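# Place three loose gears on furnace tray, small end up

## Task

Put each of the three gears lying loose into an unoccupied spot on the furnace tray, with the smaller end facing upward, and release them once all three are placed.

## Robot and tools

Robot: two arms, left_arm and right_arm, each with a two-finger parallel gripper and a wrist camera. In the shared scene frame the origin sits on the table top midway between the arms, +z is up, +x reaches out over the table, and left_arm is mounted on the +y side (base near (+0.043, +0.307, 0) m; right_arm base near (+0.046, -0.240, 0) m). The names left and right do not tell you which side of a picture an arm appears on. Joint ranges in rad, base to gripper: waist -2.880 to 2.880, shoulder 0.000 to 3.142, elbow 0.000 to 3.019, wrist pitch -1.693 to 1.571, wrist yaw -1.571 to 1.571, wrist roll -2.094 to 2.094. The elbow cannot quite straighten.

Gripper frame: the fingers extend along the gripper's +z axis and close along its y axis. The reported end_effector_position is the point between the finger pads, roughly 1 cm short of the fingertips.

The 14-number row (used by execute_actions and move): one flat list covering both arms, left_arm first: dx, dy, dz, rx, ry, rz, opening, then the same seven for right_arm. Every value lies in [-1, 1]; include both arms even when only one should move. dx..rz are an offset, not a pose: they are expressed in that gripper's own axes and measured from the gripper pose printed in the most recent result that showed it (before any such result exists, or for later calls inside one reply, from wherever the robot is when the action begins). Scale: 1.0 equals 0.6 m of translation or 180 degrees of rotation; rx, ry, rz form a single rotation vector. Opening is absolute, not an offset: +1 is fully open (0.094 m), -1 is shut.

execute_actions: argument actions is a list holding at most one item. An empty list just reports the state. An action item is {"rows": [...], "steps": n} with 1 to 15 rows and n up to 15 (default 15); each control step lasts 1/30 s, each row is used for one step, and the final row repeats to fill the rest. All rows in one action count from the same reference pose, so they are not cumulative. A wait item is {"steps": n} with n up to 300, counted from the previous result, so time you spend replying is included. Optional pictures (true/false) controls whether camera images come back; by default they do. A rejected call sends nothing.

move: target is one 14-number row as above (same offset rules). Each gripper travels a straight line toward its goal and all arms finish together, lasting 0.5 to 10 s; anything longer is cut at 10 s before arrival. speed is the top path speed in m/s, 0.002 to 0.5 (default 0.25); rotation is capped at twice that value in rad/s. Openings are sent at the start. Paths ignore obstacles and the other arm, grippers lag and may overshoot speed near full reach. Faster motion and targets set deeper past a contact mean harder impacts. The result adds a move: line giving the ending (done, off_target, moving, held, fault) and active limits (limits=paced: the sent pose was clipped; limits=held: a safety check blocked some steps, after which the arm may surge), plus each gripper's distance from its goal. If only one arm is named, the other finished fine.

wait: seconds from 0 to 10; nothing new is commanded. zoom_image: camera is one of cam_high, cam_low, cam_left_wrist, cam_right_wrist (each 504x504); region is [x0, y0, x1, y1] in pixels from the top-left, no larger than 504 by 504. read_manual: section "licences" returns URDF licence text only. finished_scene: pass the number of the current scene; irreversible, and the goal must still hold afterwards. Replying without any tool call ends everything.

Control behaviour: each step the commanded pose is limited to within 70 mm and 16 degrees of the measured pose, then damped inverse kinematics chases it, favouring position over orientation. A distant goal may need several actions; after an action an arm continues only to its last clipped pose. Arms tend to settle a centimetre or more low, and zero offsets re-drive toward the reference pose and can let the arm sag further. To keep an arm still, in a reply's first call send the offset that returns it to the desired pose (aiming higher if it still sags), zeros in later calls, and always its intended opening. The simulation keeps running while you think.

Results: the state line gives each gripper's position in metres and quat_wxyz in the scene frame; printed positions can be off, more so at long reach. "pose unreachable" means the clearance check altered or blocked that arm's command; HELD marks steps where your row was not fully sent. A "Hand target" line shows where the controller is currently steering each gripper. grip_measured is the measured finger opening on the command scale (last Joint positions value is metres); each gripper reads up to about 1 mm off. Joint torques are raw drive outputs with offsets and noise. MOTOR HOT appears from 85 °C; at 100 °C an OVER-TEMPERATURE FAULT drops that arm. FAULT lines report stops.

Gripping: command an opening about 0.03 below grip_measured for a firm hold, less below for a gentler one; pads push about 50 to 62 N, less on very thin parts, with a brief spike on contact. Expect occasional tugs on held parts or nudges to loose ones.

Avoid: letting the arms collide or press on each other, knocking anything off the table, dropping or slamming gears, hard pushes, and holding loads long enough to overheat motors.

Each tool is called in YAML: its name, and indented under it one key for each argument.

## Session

execute_actions:
  actions: []

zoom_image:
  camera: "cam_high"
  region: [120, 160, 460, 440]

Scene clock: 0.00 s of 6000.00 s.
left_arm: end_effector_position=(+0.6255, +0.5410, +0.1298) grip_measured=+1.000 end_effector_quat_wxyz=(+0.328, +0.583, +0.550, +0.500) | right_arm: end_effector_position=(+0.4713, -0.1541, +0.2298) grip_measured=+1.000 end_effector_quat_wxyz=(+0.093, -0.274, +0.940, -0.178)
Joint positions: left_arm=[0.284 1.735 0.863 0.573 0.268 1.887 0.094] | right_arm=[ 0.452  1.365  1.222 -1.255  0.368 -0.255  0.094]
Joint velocities: left_arm=[ 0.015  0.005  0.012 -0.007  0.081 -0.037  0.   ] | right_arm=[ 0.015  0.005 -0.017 -0.002  0.022  0.037  0.   ]
Joint torques (N m, as the arm reports them, + toward a larger angle): no reading
Motor temperatures (°C, as the motors report them): left_arm=[29 32 28 28 29 30] | right_arm=[27 30 29 30 29 26]
Hand target (left_arm): +0.633, +0.545, +0.142; +0.331, +0.579, +0.542, +0.511
Hand target (right_arm): +0.480, -0.151, +0.246; +0.112, -0.270, +0.940, -0.177

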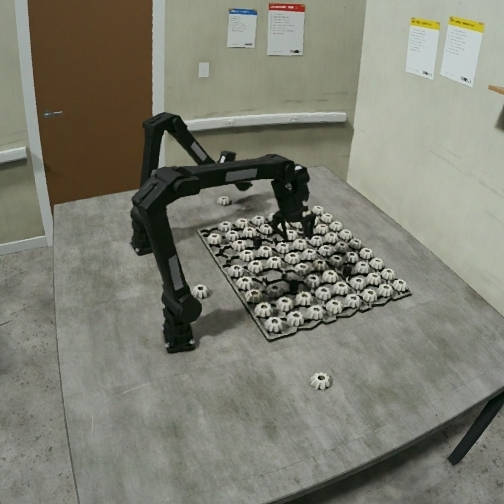

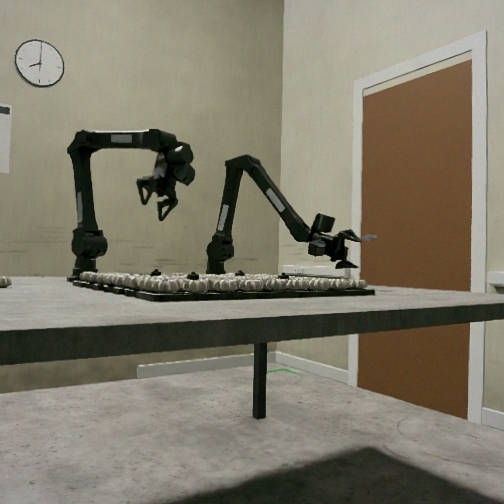

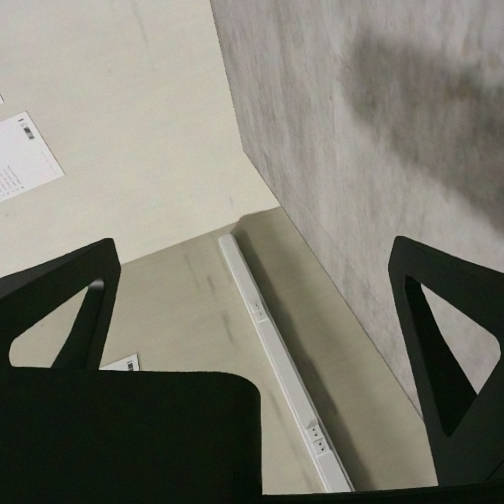

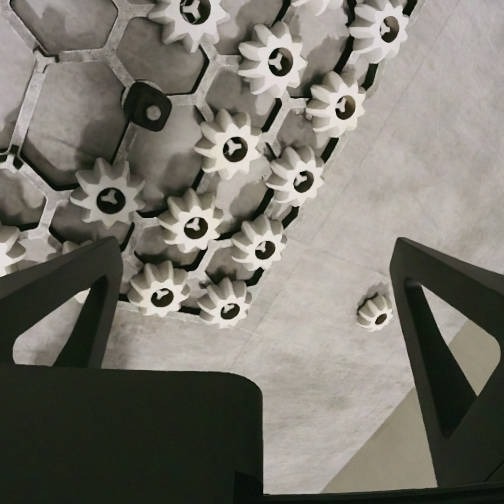

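Region (120, 160, 460, 440) of cam_high's 504x504 image, scaled by 1.482, with more detail than that image has; it fills the top 415 rows of this view, and the rest is white.

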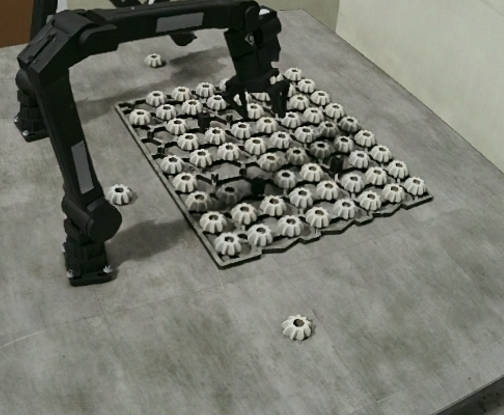

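move:
  target: [0.03,-0.081,-0.241,0.3767,0.2471,-0.4393,1, 0.498,-0.366,0.347,-0.1157,0.0604,0.178,1]
  speed: 0.3

Scene clock: 14.63 s of 6000.00 s.
left_arm: end_effector_position=(+0.4552, +0.5298, +0.1164) grip_measured=+1.000 end_effector_quat_wxyz=(-0.011, +0.007, +1.000, -0.011) | right_arm: end_effector_position=(+0.3686, -0.5383, +0.0867) grip_measured=+1.000 end_effector_quat_wxyz=(-0.012, +0.007, +1.000, +0.011)
Joint positions: left_arm=[ 0.329  1.652  1.276 -1.224  0.008  0.515  0.094] | right_arm=[-0.638  1.616  1.145 -1.132 -0.001 -0.731  0.094]
Joint velocities: left_arm=[-0.005  0.005 -0.002  0.002 -0.037 -0.037  0.   ] | right_arm=[-0.005 -0.005 -0.012  0.002 -0.022 -0.051  0.   ]
Joint torques (N m, as the arm reports them, + toward a larger angle): left_arm=[  0.63 -12.74  11.4   -0.45   0.15  -0.11] | right_arm=[  0.67 -10.97  10.61   0.12  -0.04  -0.04]
Motor temperatures (°C, as the motors report them): left_arm=[29 33 31 28 29 30] | right_arm=[27 30 31 30 29 26]
Hand target (left_arm): +0.471, +0.541, +0.130; +0.003, -0.002, +1.000, -0.005
Hand target (right_arm): +0.386, -0.553, +0.107; +0.006, +0.001, +1.000, -0.004
Off the commanded pose (left_arm): 0.025 m, 2 deg.
Off the commanded pose (right_arm): 0.024 m, 2 deg.
After step 90, 7.83 s passed at rest.
move: off_target (left_arm, right_arm)

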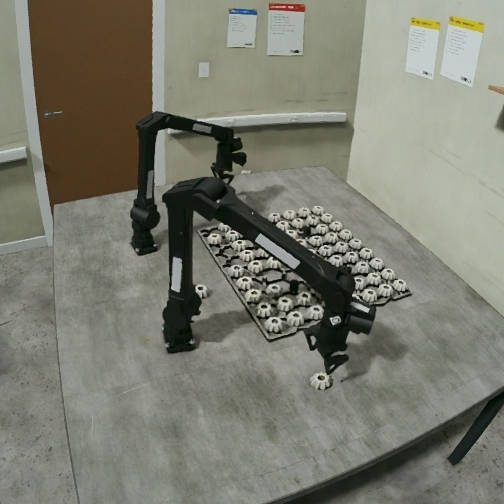

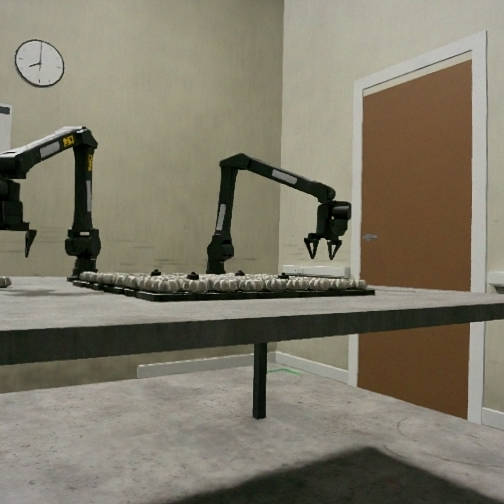

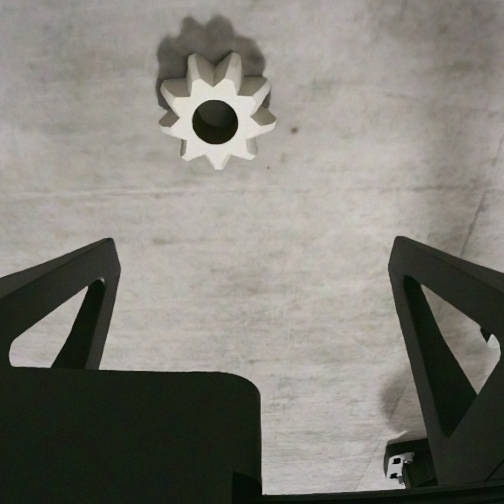

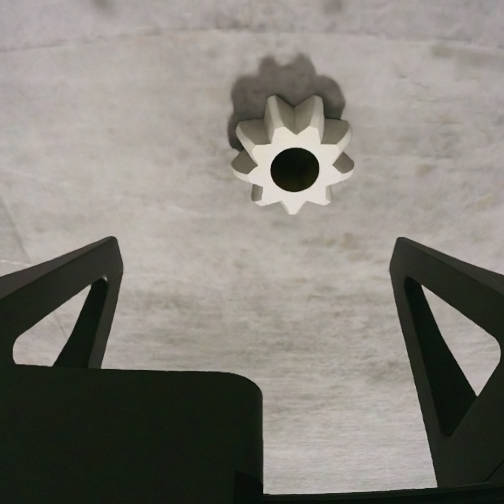

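move:
  target: [-0.052,0.037,0.135,0,0,0,1, -0.027,-0.035,0.1,0,0,0,1]
  speed: 0.12

Scene clock: 18.67 s of 6000.00 s.
left_arm: end_effector_position=(+0.4805, +0.5437, +0.0349) grip_measured=+1.000 end_effector_quat_wxyz=(-0.019, +0.006, +1.000, -0.015) | right_arm: end_effector_position=(+0.3829, -0.5536, +0.0282) grip_measured=+1.000 end_effector_quat_wxyz=(-0.015, +0.008, +1.000, +0.015)
Joint positions: left_arm=[ 0.329  1.825  1.276 -1.069  0.008  0.513  0.094] | right_arm=[-0.641  1.75   1.145 -1.007 -0.002 -0.733  0.094]
Joint velocities: left_arm=[-0.024 -0.005  0.002 -0.007  0.051 -0.007  0.   ] | right_arm=[ 0.005 -0.015 -0.007 -0.007 -0.007 -0.022  0.   ]
Joint torques (N m, as the arm reports them, + toward a larger angle): left_arm=[  1.05 -14.65   7.37   0.65   0.04   0.09] | right_arm=[  0.17 -11.52   6.11   0.95   0.06  -0.03]
Motor temperatures (°C, as the motors report them): left_arm=[29 33 32 28 29 30] | right_arm=[27 30 32 30 29 26]
Hand target (left_arm): +0.485, +0.551, +0.035; -0.011, +0.007, +1.000, -0.011
Hand target (right_arm): +0.382, -0.558, +0.026; -0.012, +0.007, +1.000, +0.012
Off the commanded pose (left_arm): 0.008 m, 1 deg.
Off the commanded pose (right_arm): 0.005 m, 1 deg.
move: done

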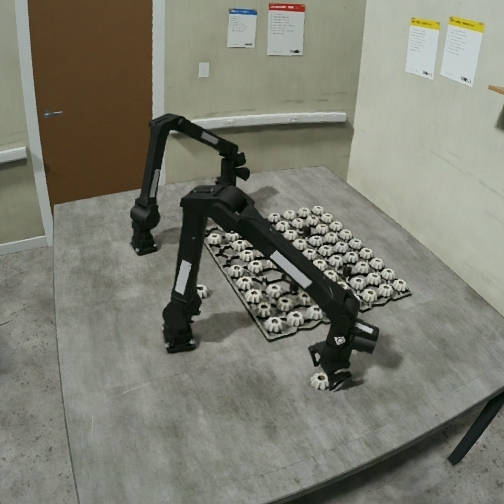

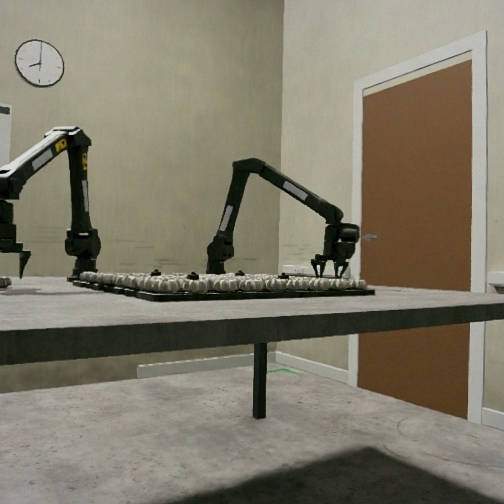

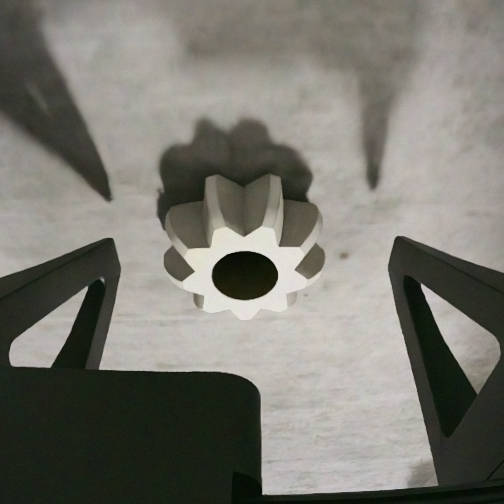

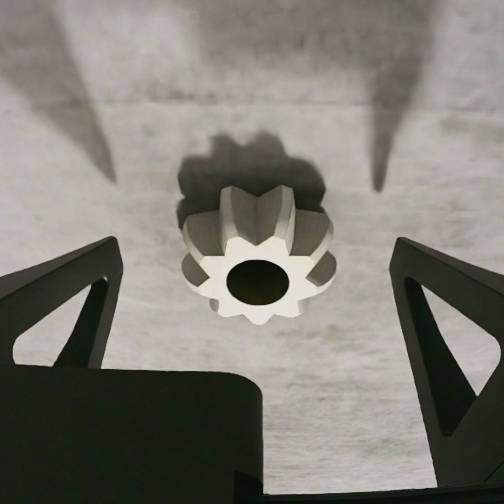

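move:
  target: [0.006,0.008,0.024,0,0,0,1, 0.015,0,0.023,0,0,0,1]
  speed: 0.05

move:
  target: [0,0,0,0,0,0,0.1, 0,0,0,0,0,0,0.1]
  speed: 0.05

Scene clock: 22.90 s of 6000.00 s.
left_arm: end_effector_position=(+0.4795, +0.5445, +0.0306) grip_measured=+1.000 end_effector_quat_wxyz=(-0.015, +0.005, +1.000, -0.013) | right_arm: end_effector_position=(+0.3761, -0.5508, +0.0192) grip_measured=+1.000 end_effector_quat_wxyz=(-0.015, +0.010, +1.000, +0.015)
Joint positions: left_arm=[ 0.331  1.825  1.263 -1.047  0.008  0.513  0.094] | right_arm=[-0.647  1.75   1.116 -0.98  -0.002 -0.735  0.094]
Joint velocities: left_arm=[-0.005 -0.015 -0.012 -0.012  0.037 -0.022  0.   ] | right_arm=[-0.005  0.005  0.017  0.007 -0.022  0.007  0.   ]
Joint torques (N m, as the arm reports them, + toward a larger angle): left_arm=[  1.3  -14.03   6.32   0.68   0.04   0.07] | right_arm=[  0.28 -11.23   5.56   0.93   0.09  -0.02]
Motor temperatures (°C, as the motors report them): left_arm=[29 33 32 28 29 30] | right_arm=[27 30 31 30 29 26]
Hand target (left_arm): +0.476, +0.548, +0.021; -0.018, +0.006, +1.000, -0.015
Hand target (right_arm): +0.373, -0.553, +0.015; -0.015, +0.008, +1.000, +0.014
Off the commanded pose (left_arm): 0.011 m, 1 deg.
Off the commanded pose (right_arm): 0.006 m, 0 deg.
After step 90, 0.47 s passed at rest.
move: off_target (left_arm)

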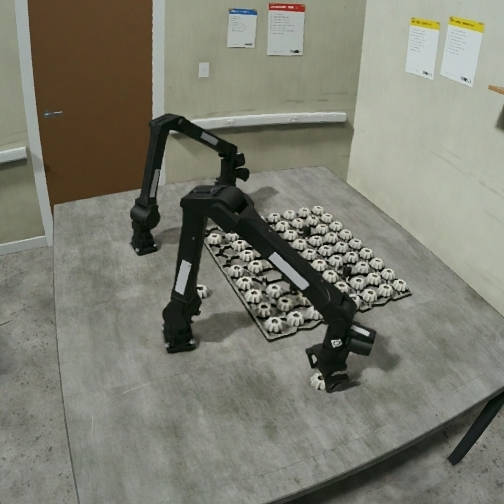

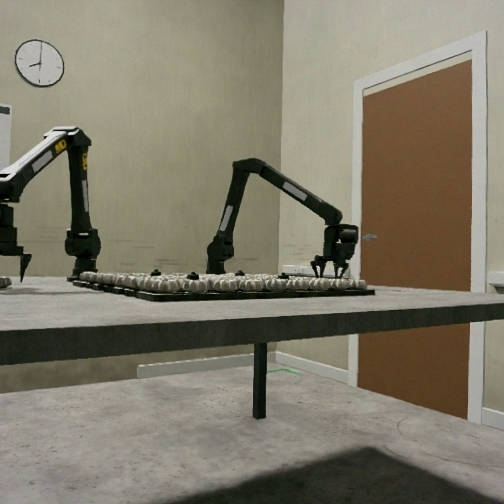

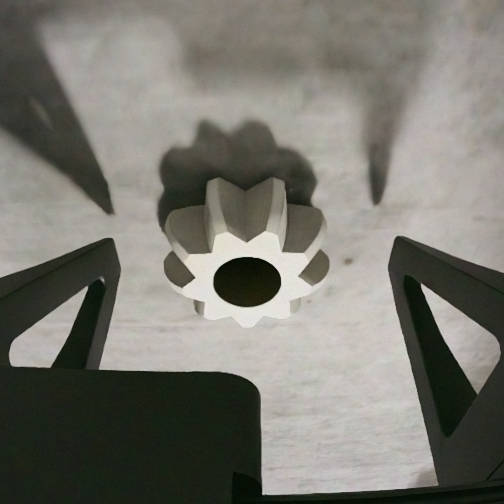

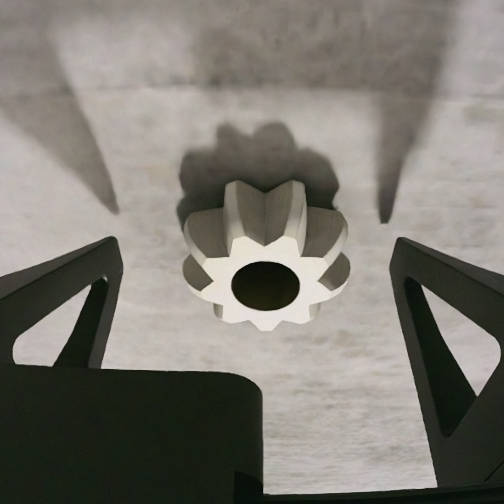

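Scene clock: 23.40 s of 6000.00 s.
left_arm: end_effector_position=(+0.4796, +0.5443, +0.0306) grip_measured=+0.102 end_effector_quat_wxyz=(-0.014, +0.005, +1.000, -0.014) | right_arm: end_effector_position=(+0.3763, -0.5503, +0.0192) grip_measured=+0.104 end_effector_quat_wxyz=(-0.015, +0.010, +1.000, +0.016)
Joint positions: left_arm=[ 0.331  1.825  1.263 -1.047  0.01   0.513  0.052] | right_arm=[-0.646  1.75   1.116 -0.981 -0.002 -0.735  0.052]
Joint velocities: left_arm=[-0.005 -0.005 -0.002  0.007  0.007  0.051 -0.001] | right_arm=[-0.015 -0.015 -0.002 -0.002  0.051 -0.037 -0.001]
Joint torques (N m, as the arm reports them, + toward a larger angle): left_arm=[ -0.02 -15.76   6.66   0.18   0.02  -0.01] | right_arm=[  0.8  -11.78   5.97   0.37   0.09   0.07]
Motor temperatures (°C, as the motors report them): left_arm=[29 33 32 28 29 30] | right_arm=[27 30 31 30 29 26]
Hand target (left_arm): +0.480, +0.544, +0.031; -0.015, +0.005, +1.000, -0.013
Hand target (right_arm): +0.376, -0.551, +0.019; -0.016, +0.010, +1.000, +0.015
Off the commanded pose (left_arm): 0.000 m, 0 deg.
Off the commanded pose (right_arm): 0.001 m, 0 deg.
move: done

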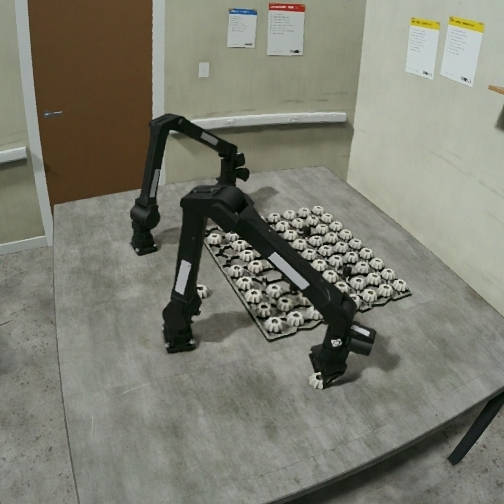

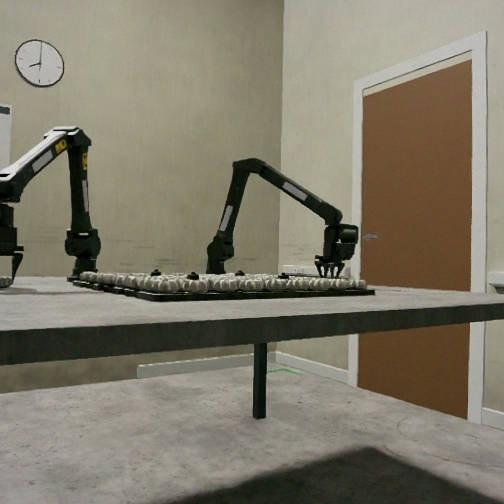

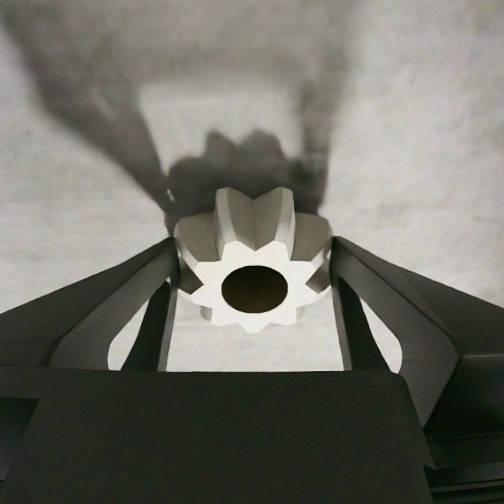

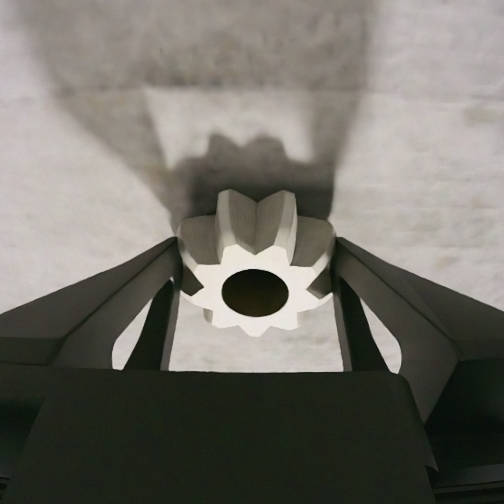

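move:
  target: [0.016,0,0.027,0,0,0,0.6, 0.016,-0.003,0.016,0,0,0,0.6]
  speed: 0.04

Scene clock: 26.27 s of 6000.00 s.
left_arm: end_effector_position=(+0.4714, +0.5398, +0.0182) grip_measured=+0.598 end_effector_quat_wxyz=(-0.017, +0.005, +1.000, -0.015) | right_arm: end_effector_position=(+0.3688, -0.5496, +0.0130) grip_measured=+0.598 end_effector_quat_wxyz=(-0.017, +0.012, +1.000, +0.018)
Joint positions: left_arm=[ 0.331  1.825  1.224 -1.013  0.01   0.513  0.075] | right_arm=[-0.656  1.75   1.095 -0.965 -0.002 -0.741  0.075]
Joint velocities: left_arm=[-0.015  0.005 -0.012  0.002  0.022  0.066 -0.001] | right_arm=[-0.015 -0.015 -0.007 -0.017  0.007 -0.051 -0.   ]
Joint torques (N m, as the arm reports them, + toward a larger angle): left_arm=[  1.16 -14.62   6.16   0.56   0.04   0.07] | right_arm=[ -0.31 -12.2    5.52   1.01   0.08  -0.02]
Motor temperatures (°C, as the motors report them): left_arm=[29 33 32 28 29 30] | right_arm=[27 30 31 30 29 26]
Hand target (left_arm): +0.470, +0.544, +0.015; -0.014, +0.005, +1.000, -0.014
Hand target (right_arm): +0.366, -0.552, +0.010; -0.015, +0.010, +1.000, +0.016
Off the commanded pose (left_arm): 0.006 m, 0 deg.
Off the commanded pose (right_arm): 0.004 m, 0 deg.
move: done

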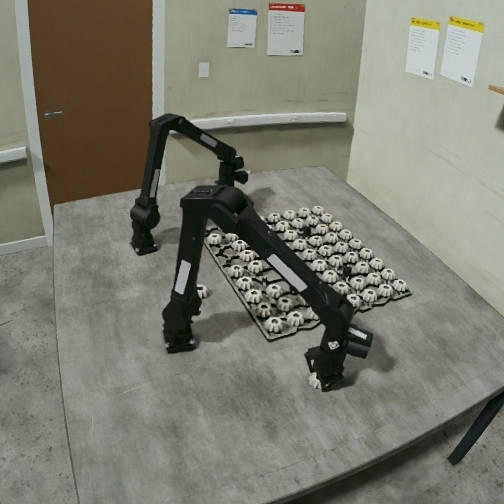

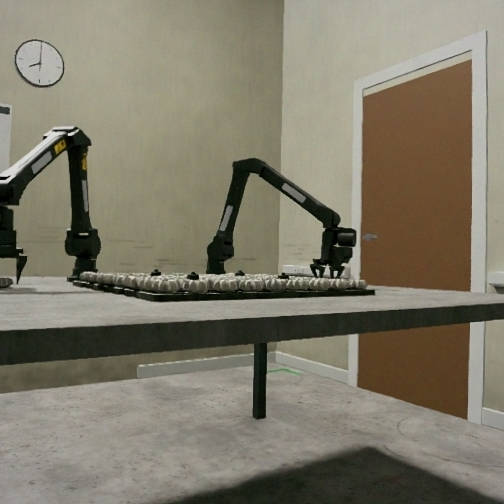

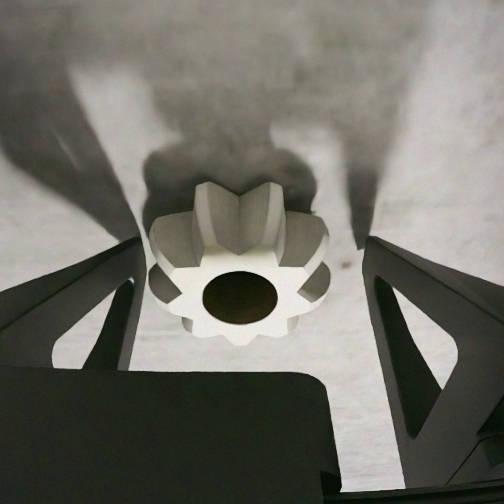

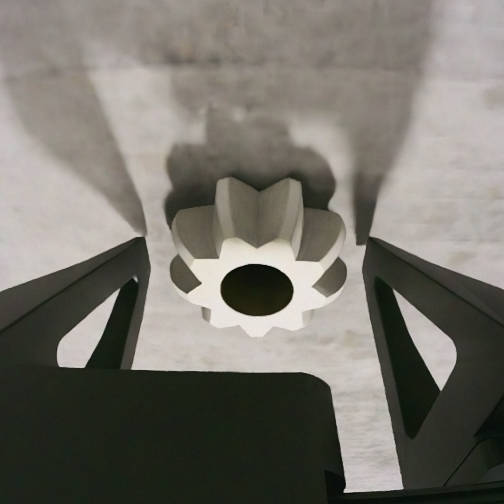

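move:
  target: [0,0,0,0,0,0,0.12, 0,0,0,0,0,0,0.12]
  speed: 0.05

move:
  target: [0,0,-0.2,0,0,0,0.12, 0,0,-0.2,0,0,0,0.12]
  speed: 0.15

zoom_image:
  camera: "cam_high"
  region: [180, 190, 420, 350]

Scene clock: 29.77 s of 6000.00 s.
left_arm: end_effector_position=(+0.4713, +0.5399, +0.0182) grip_measured=+0.201 end_effector_quat_wxyz=(-0.017, +0.005, +1.000, -0.015) | right_arm: end_effector_position=(+0.3687, -0.5497, +0.0130) grip_measured=+0.213 end_effector_quat_wxyz=(-0.017, +0.012, +1.000, +0.017)
Joint positions: left_arm=[ 0.331  1.825  1.224 -1.013  0.01   0.513  0.056] | right_arm=[-0.656  1.75   1.095 -0.965 -0.002 -0.741  0.057]
Joint velocities: left_arm=[-0.005 -0.015 -0.002  0.002  0.037 -0.022 -0.001] | right_arm=[-0.005  0.005  0.002  0.007 -0.066  0.022 -0.   ]
Joint torques (N m, as the arm reports them, + toward a larger angle): left_arm=[  0.38 -14.97   6.56   0.17   0.05  -0.02] | right_arm=[  0.88 -11.55   5.99   0.52   0.04   0.1 ]
Motor temperatures (°C, as the motors report them): left_arm=[29 33 31 28 29 30] | right_arm=[27 31 31 30 29 26]
Hand target (left_arm): +0.471, +0.540, +0.018; -0.017, +0.005, +1.000, -0.015
Hand target (right_arm): +0.369, -0.550, +0.013; -0.017, +0.012, +1.000, +0.018
Off the commanded pose (left_arm): 0.000 m, 0 deg.
Off the commanded pose (right_arm): 0.000 m, 0 deg.
move: done

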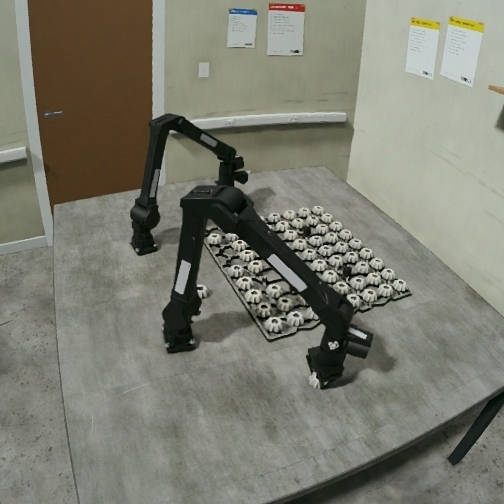

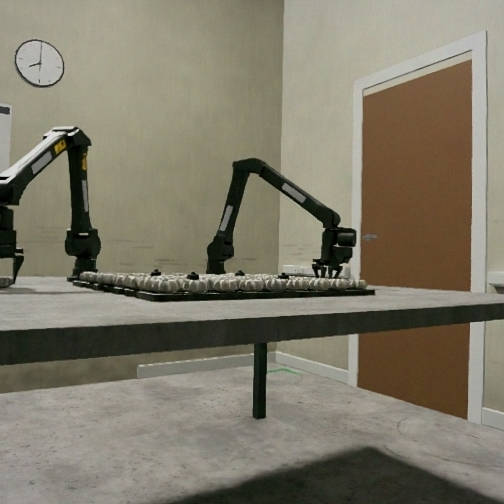

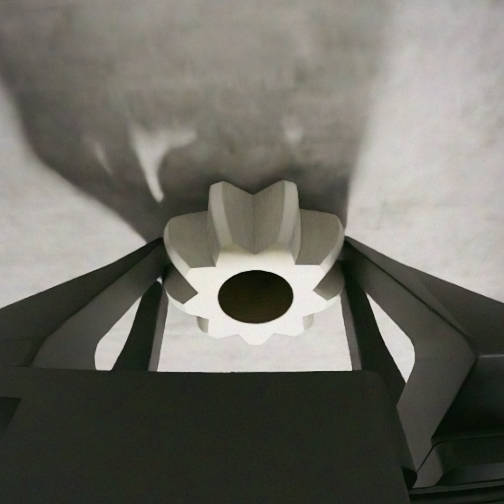

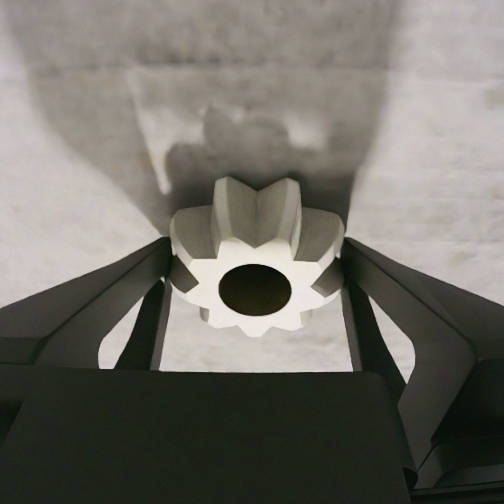

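Scene clock: 30.97 s of 6000.00 s.
left_arm: end_effector_position=(+0.4570, +0.5321, +0.1078) grip_measured=+0.201 end_effector_quat_wxyz=(-0.045, +0.005, +0.998, -0.031) | right_arm: end_effector_position=(+0.3559, -0.5373, +0.1003) grip_measured=+0.213 end_effector_quat_wxyz=(-0.045, +0.012, +0.998, +0.043)
Joint positions: left_arm=[ 0.331  1.716  1.331 -1.295  0.01   0.513  0.056] | right_arm=[-0.656  1.633  1.2   -1.263 -0.002 -0.741  0.057]
Joint velocities: left_arm=[-0.015 -0.015  0.002 -0.007 -0.022 -0.037  0.001] | right_arm=[-0.015  0.005 -0.002  0.017 -0.11  -0.037  0.001]
Joint torques (N m, as the arm reports them, + toward a larger angle): left_arm=[  0.39 -15.86  11.43  -0.47   0.05  -0.01] | right_arm=[  0.94 -12.78  10.94  -0.17   0.04   0.11]
Motor temperatures (°C, as the motors report them): left_arm=[29 33 32 28 29 30] | right_arm=[27 31 31 30 29 26]
Hand target (left_arm): +0.474, +0.541, +0.138; -0.016, +0.005, +1.000, -0.015
Hand target (right_arm): +0.374, -0.553, +0.133; -0.017, +0.012, +1.000, +0.017
Off the commanded pose (left_arm): 0.037 m, 4 deg.
Off the commanded pose (right_arm): 0.040 m, 4 deg.
move: off_target (left_arm, right_arm)

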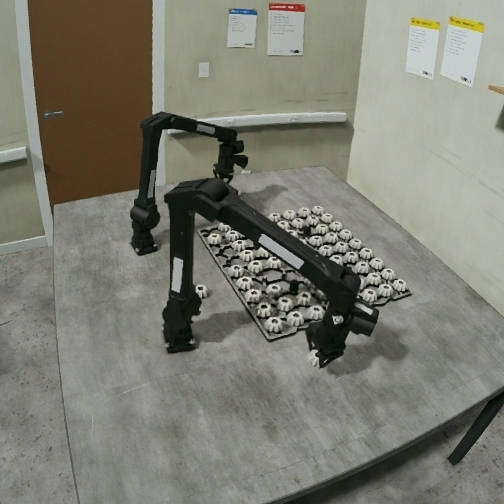

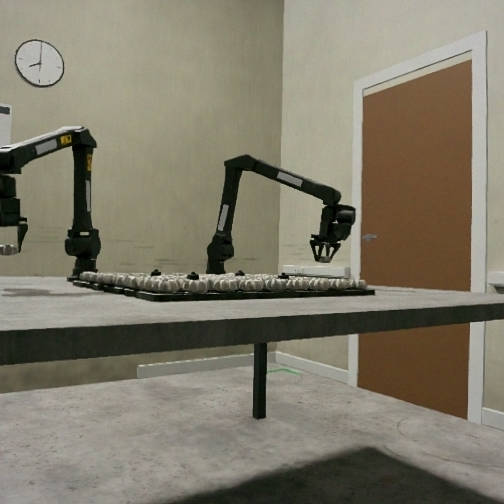

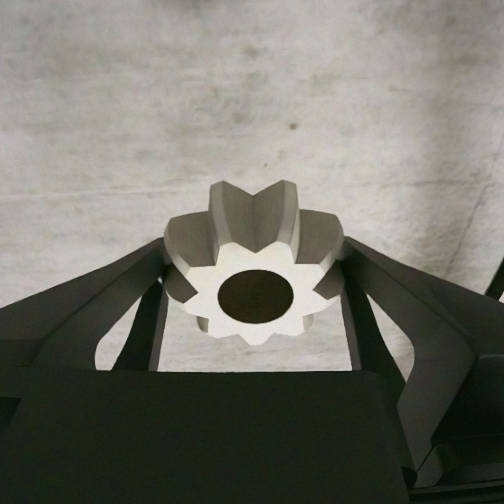

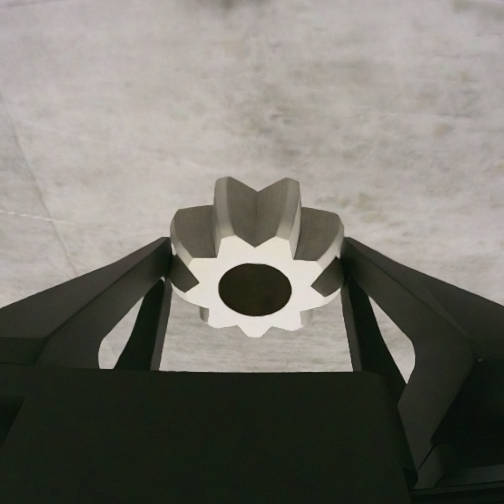

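Region (180, 190, 420, 350) of cam_high's 504x504 image, scaled by 2.100, with more detail than that image has.

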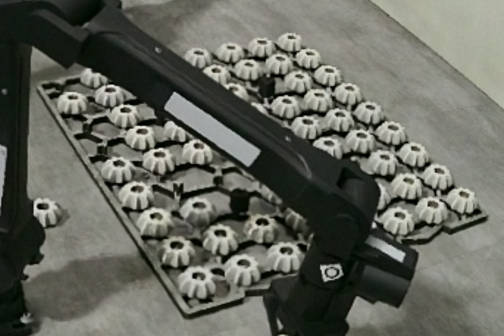

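move:
  target: [0.175,-0.437,-0.083,-0.02,-0.029,-0.003,0.16, -0.225,0.804,-0.083,0.027,-0.029,-0.008,0.17]
  speed: 0.25

Scene clock: 48.27 s of 6000.00 s.
left_arm: end_effector_position=(+0.3579, +0.2743, +0.1712) grip_measured=+0.201 end_effector_quat_wxyz=(-0.009, +0.007, +1.000, -0.000) | right_arm: end_effector_position=(+0.4786, -0.0661, +0.1412) grip_measured=+0.213 end_effector_quat_wxyz=(-0.040, -0.011, +0.999, -0.008)
Joint positions: left_arm=[-0.273  1.204  0.962 -1.346  0.002 -0.086  0.056] | right_arm=[ 0.487  1.657  1.349 -1.344 -0.013  0.355  0.057]
Joint velocities: left_arm=[-0.015 -0.005 -0.002  0.012 -0.022 -0.022 -0.001] | right_arm=[-0.005 -0.005  0.002 -0.007 -0.007  0.022 -0.001]
Joint torques (N m, as the arm reports them, + toward a larger angle): left_arm=[ 0.43 -8.42  7.9  -0.24 -0.1  -0.15] | right_arm=[  0.6  -12.66  12.08  -0.05   0.24   0.23]
Motor temperatures (°C, as the motors report them): left_arm=[29 34 34 28 29 30] | right_arm=[27 31 33 30 29 26]
Hand target (left_arm): +0.355, +0.275, +0.179; -0.003, +0.000, +1.000, +0.001
Hand target (right_arm): +0.502, -0.061, +0.173; -0.006, -0.002, +1.000, +0.004
Off the commanded pose (left_arm): 0.012 m, 1 deg.
Off the commanded pose (right_arm): 0.048 m, 5 deg.
After step 90, 11.70 s passed at rest.
move: off_target (left_arm, right_arm)

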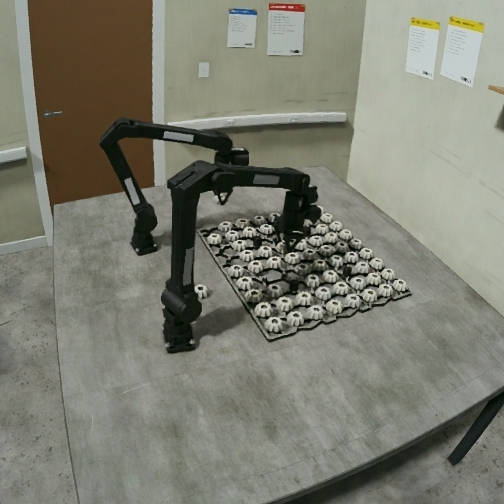

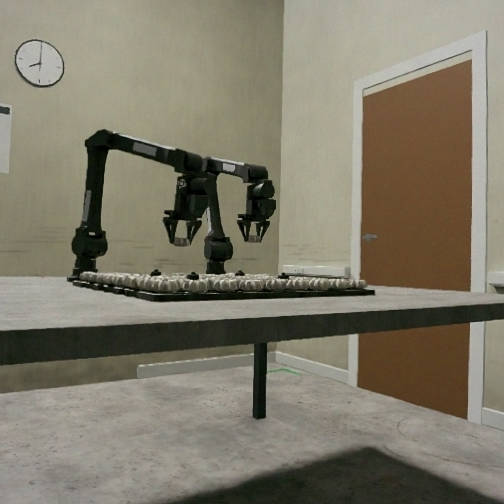

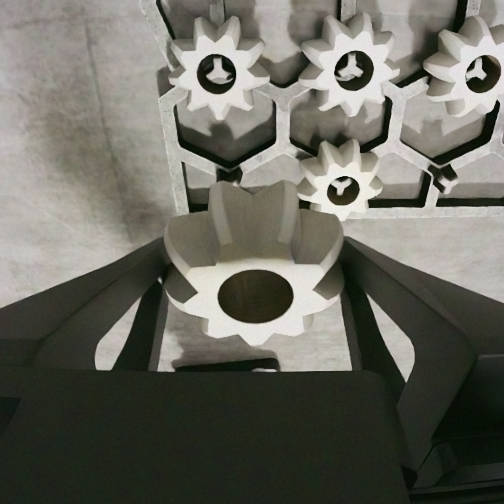

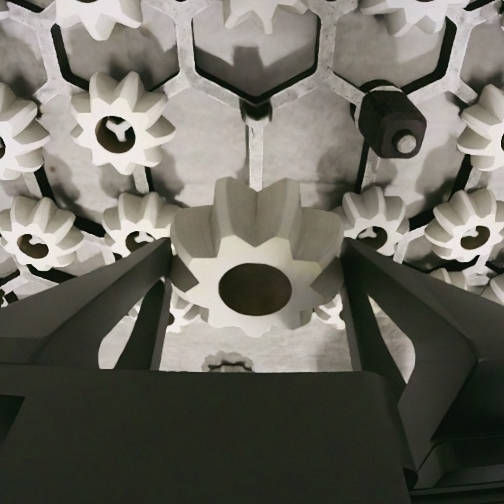

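move:
  target: [0.048,0.035,0.165,0,-0.005,-0.222,0.16, -0.035,0.005,0.13,-0.005,-0.0255,0.007,0.17]
  speed: 0.12

Scene clock: 62.77 s of 6000.00 s.
left_arm: end_effector_position=(+0.3229, +0.2933, +0.0720) grip_measured=+0.201 end_effector_quat_wxyz=(-0.008, -0.324, +0.946, +0.004) | right_arm: end_effector_position=(+0.4876, -0.0646, +0.0595) grip_measured=+0.213 end_effector_quat_wxyz=(-0.010, -0.008, +1.000, -0.003)
Joint positions: left_arm=[-0.22   1.215  0.69  -1.064 -0.001 -0.707  0.056] | right_arm=[ 0.487  1.727  1.21  -1.074 -0.002  0.362  0.057]
Joint velocities: left_arm=[ 0.015  0.005 -0.027 -0.012 -0.081  0.007 -0.001] | right_arm=[-0.015  0.005  0.007 -0.007 -0.066  0.095  0.   ]
Joint torques (N m, as the arm reports them, + toward a larger angle): left_arm=[ 1.15 -5.81  7.2   0.7  -0.13 -0.15] | right_arm=[  0.04 -12.75   6.42   1.04   0.25   0.23]
Motor temperatures (°C, as the motors report them): left_arm=[29 33 33 28 29 30] | right_arm=[27 31 34 30 29 26]
Hand target (left_arm): +0.328, +0.296, +0.073; -0.000, -0.335, +0.942, +0.003
Hand target (right_arm): +0.493, -0.065, +0.062; +0.000, -0.001, +1.000, -0.000
Off the commanded pose (left_arm): 0.005 m, 2 deg.
Off the commanded pose (right_arm): 0.006 m, 1 deg.
After step 90, 8.20 s passed at rest.
move: done

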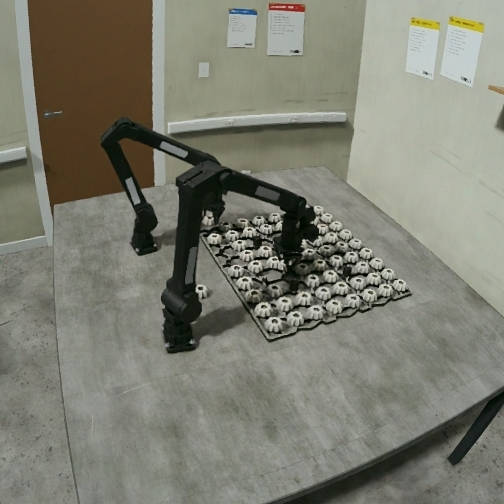

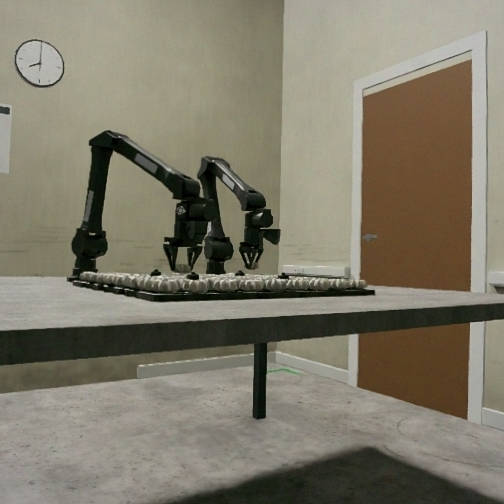

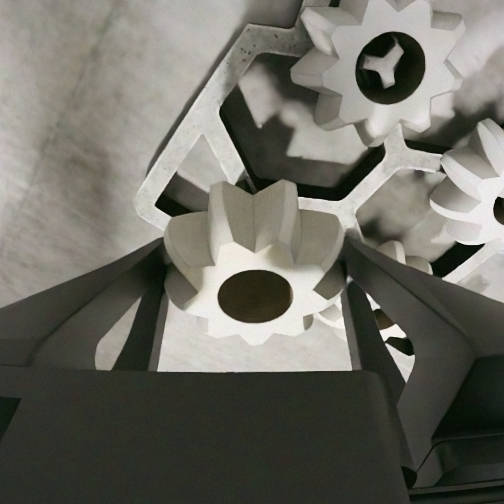

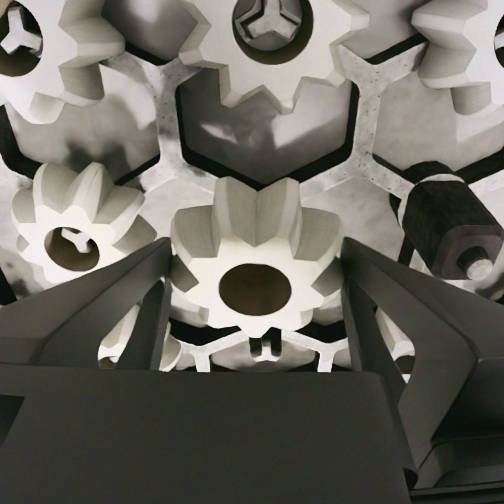

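move:
  target: [-0.0125,0.002,0.055,0,0,0,0.16, 0,-0.012,0.048,0,0,0,0.17]
  speed: 0.05

Scene clock: 68.27 s of 6000.00 s.
left_arm: end_effector_position=(+0.3242, +0.2969, +0.0450) grip_measured=+0.201 end_effector_quat_wxyz=(-0.011, -0.325, +0.946, +0.005) | right_arm: end_effector_position=(+0.4816, -0.0701, +0.0292) grip_measured=+0.213 end_effector_quat_wxyz=(-0.018, -0.007, +1.000, -0.005)
Joint positions: left_arm=[-0.207  1.274  0.655 -0.976 -0.002 -0.696  0.056] | right_arm=[ 0.48   1.763  1.167 -1.013 -0.003  0.358  0.057]
Joint velocities: left_arm=[-0.015 -0.005 -0.017  0.002  0.007  0.125  0.001] | right_arm=[-0.005  0.005 -0.012 -0.002 -0.007  0.022 -0.002]
Joint torques (N m, as the arm reports them, + toward a larger angle): left_arm=[ 1.04 -5.22  6.22  1.16 -0.05  0.1 ] | right_arm=[ -0.57 -12.8    6.07   1.1    0.18  -0.01]
Motor temperatures (°C, as the motors report them): left_arm=[29 33 33 28 29 30] | right_arm=[27 31 33 30 29 26]
Hand target (left_arm): +0.327, +0.299, +0.039; -0.008, -0.324, +0.946, +0.004
Hand target (right_arm): +0.487, -0.072, +0.031; -0.010, -0.009, +1.000, -0.003
Off the commanded pose (left_arm): 0.007 m, 0 deg.
Off the commanded pose (right_arm): 0.006 m, 1 deg.
After step 90, 1.53 s passed at rest.
move: done

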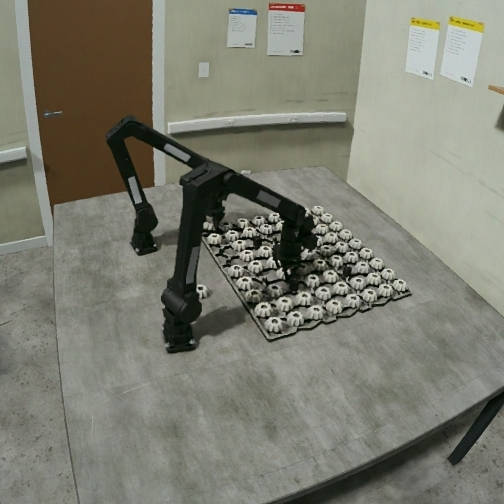

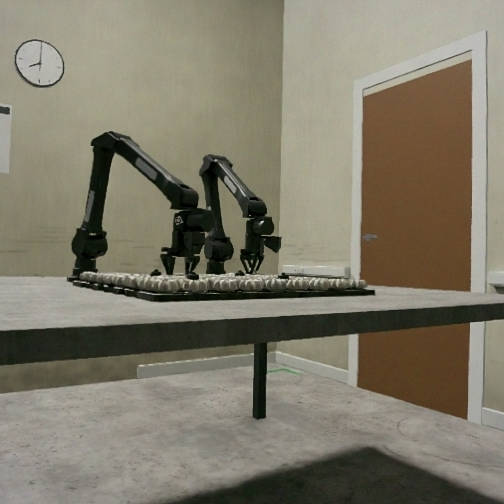

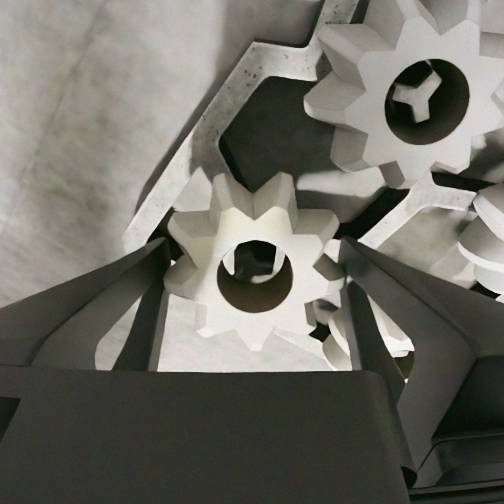

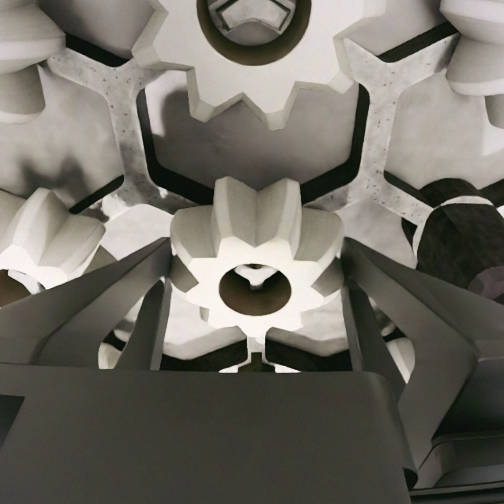

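move:
  target: [0.015,0,0,0,0,0,0.16, 0,0,0,0,0,0,0.48]
  speed: 0.03

Scene clock: 71.63 s of 6000.00 s.
left_arm: end_effector_position=(+0.3167, +0.2942, +0.0407) grip_measured=+0.201 end_effector_quat_wxyz=(-0.018, -0.324, +0.946, +0.008) | right_arm: end_effector_position=(+0.4816, -0.0701, +0.0292) grip_measured=+0.478 end_effector_quat_wxyz=(-0.018, -0.007, +1.000, -0.005)
Joint positions: left_arm=[-0.218  1.272  0.639 -0.976 -0.002 -0.705  0.056] | right_arm=[ 0.48   1.763  1.167 -1.013 -0.003  0.357  0.069]
Joint velocities: left_arm=[ 0.005 -0.015 -0.012  0.007  0.022  0.022  0.001] | right_arm=[-0.005  0.005 -0.002 -0.007 -0.007 -0.007 -0.   ]
Joint torques (N m, as the arm reports them, + toward a larger angle): left_arm=[-0.36 -7.46  6.47  0.05 -0.03 -0.11] | right_arm=[  0.55 -12.21   6.12   0.61   0.13   0.07]
Motor temperatures (°C, as the motors report them): left_arm=[29 33 33 28 29 30] | right_arm=[27 31 33 30 29 26]
Hand target (left_arm): +0.317, +0.291, +0.045; -0.012, -0.325, +0.946, +0.005
Hand target (right_arm): +0.482, -0.070, +0.029; -0.018, -0.007, +1.000, -0.005
Off the commanded pose (left_arm): 0.005 m, 1 deg.
Off the commanded pose (right_arm): 0.000 m, 0 deg.
move: done

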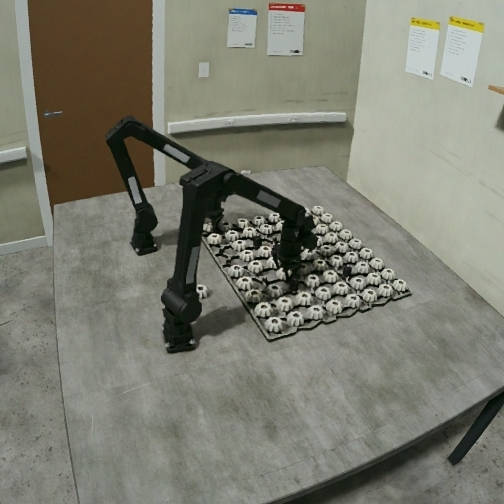

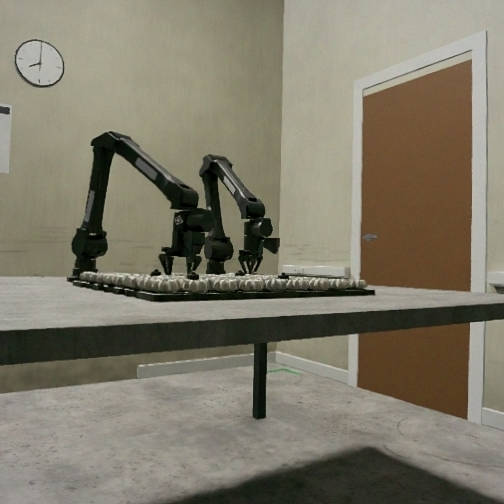

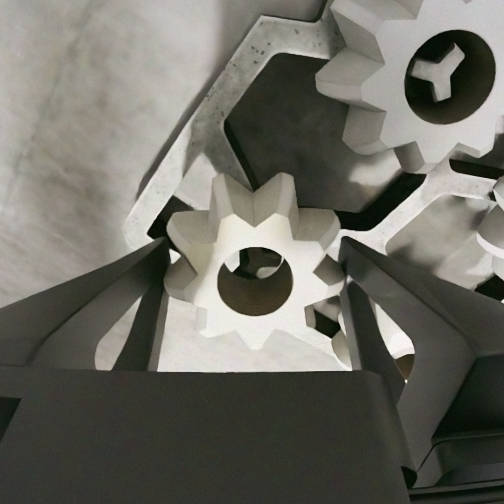

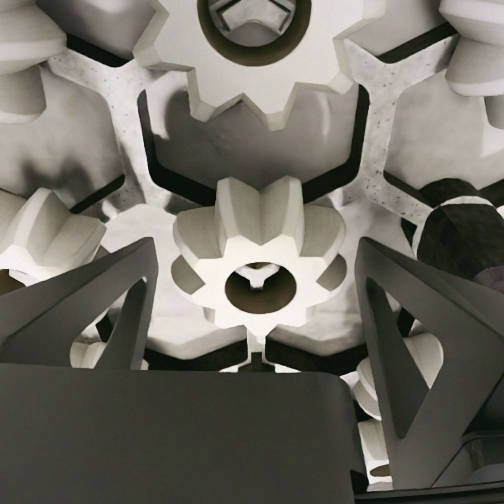

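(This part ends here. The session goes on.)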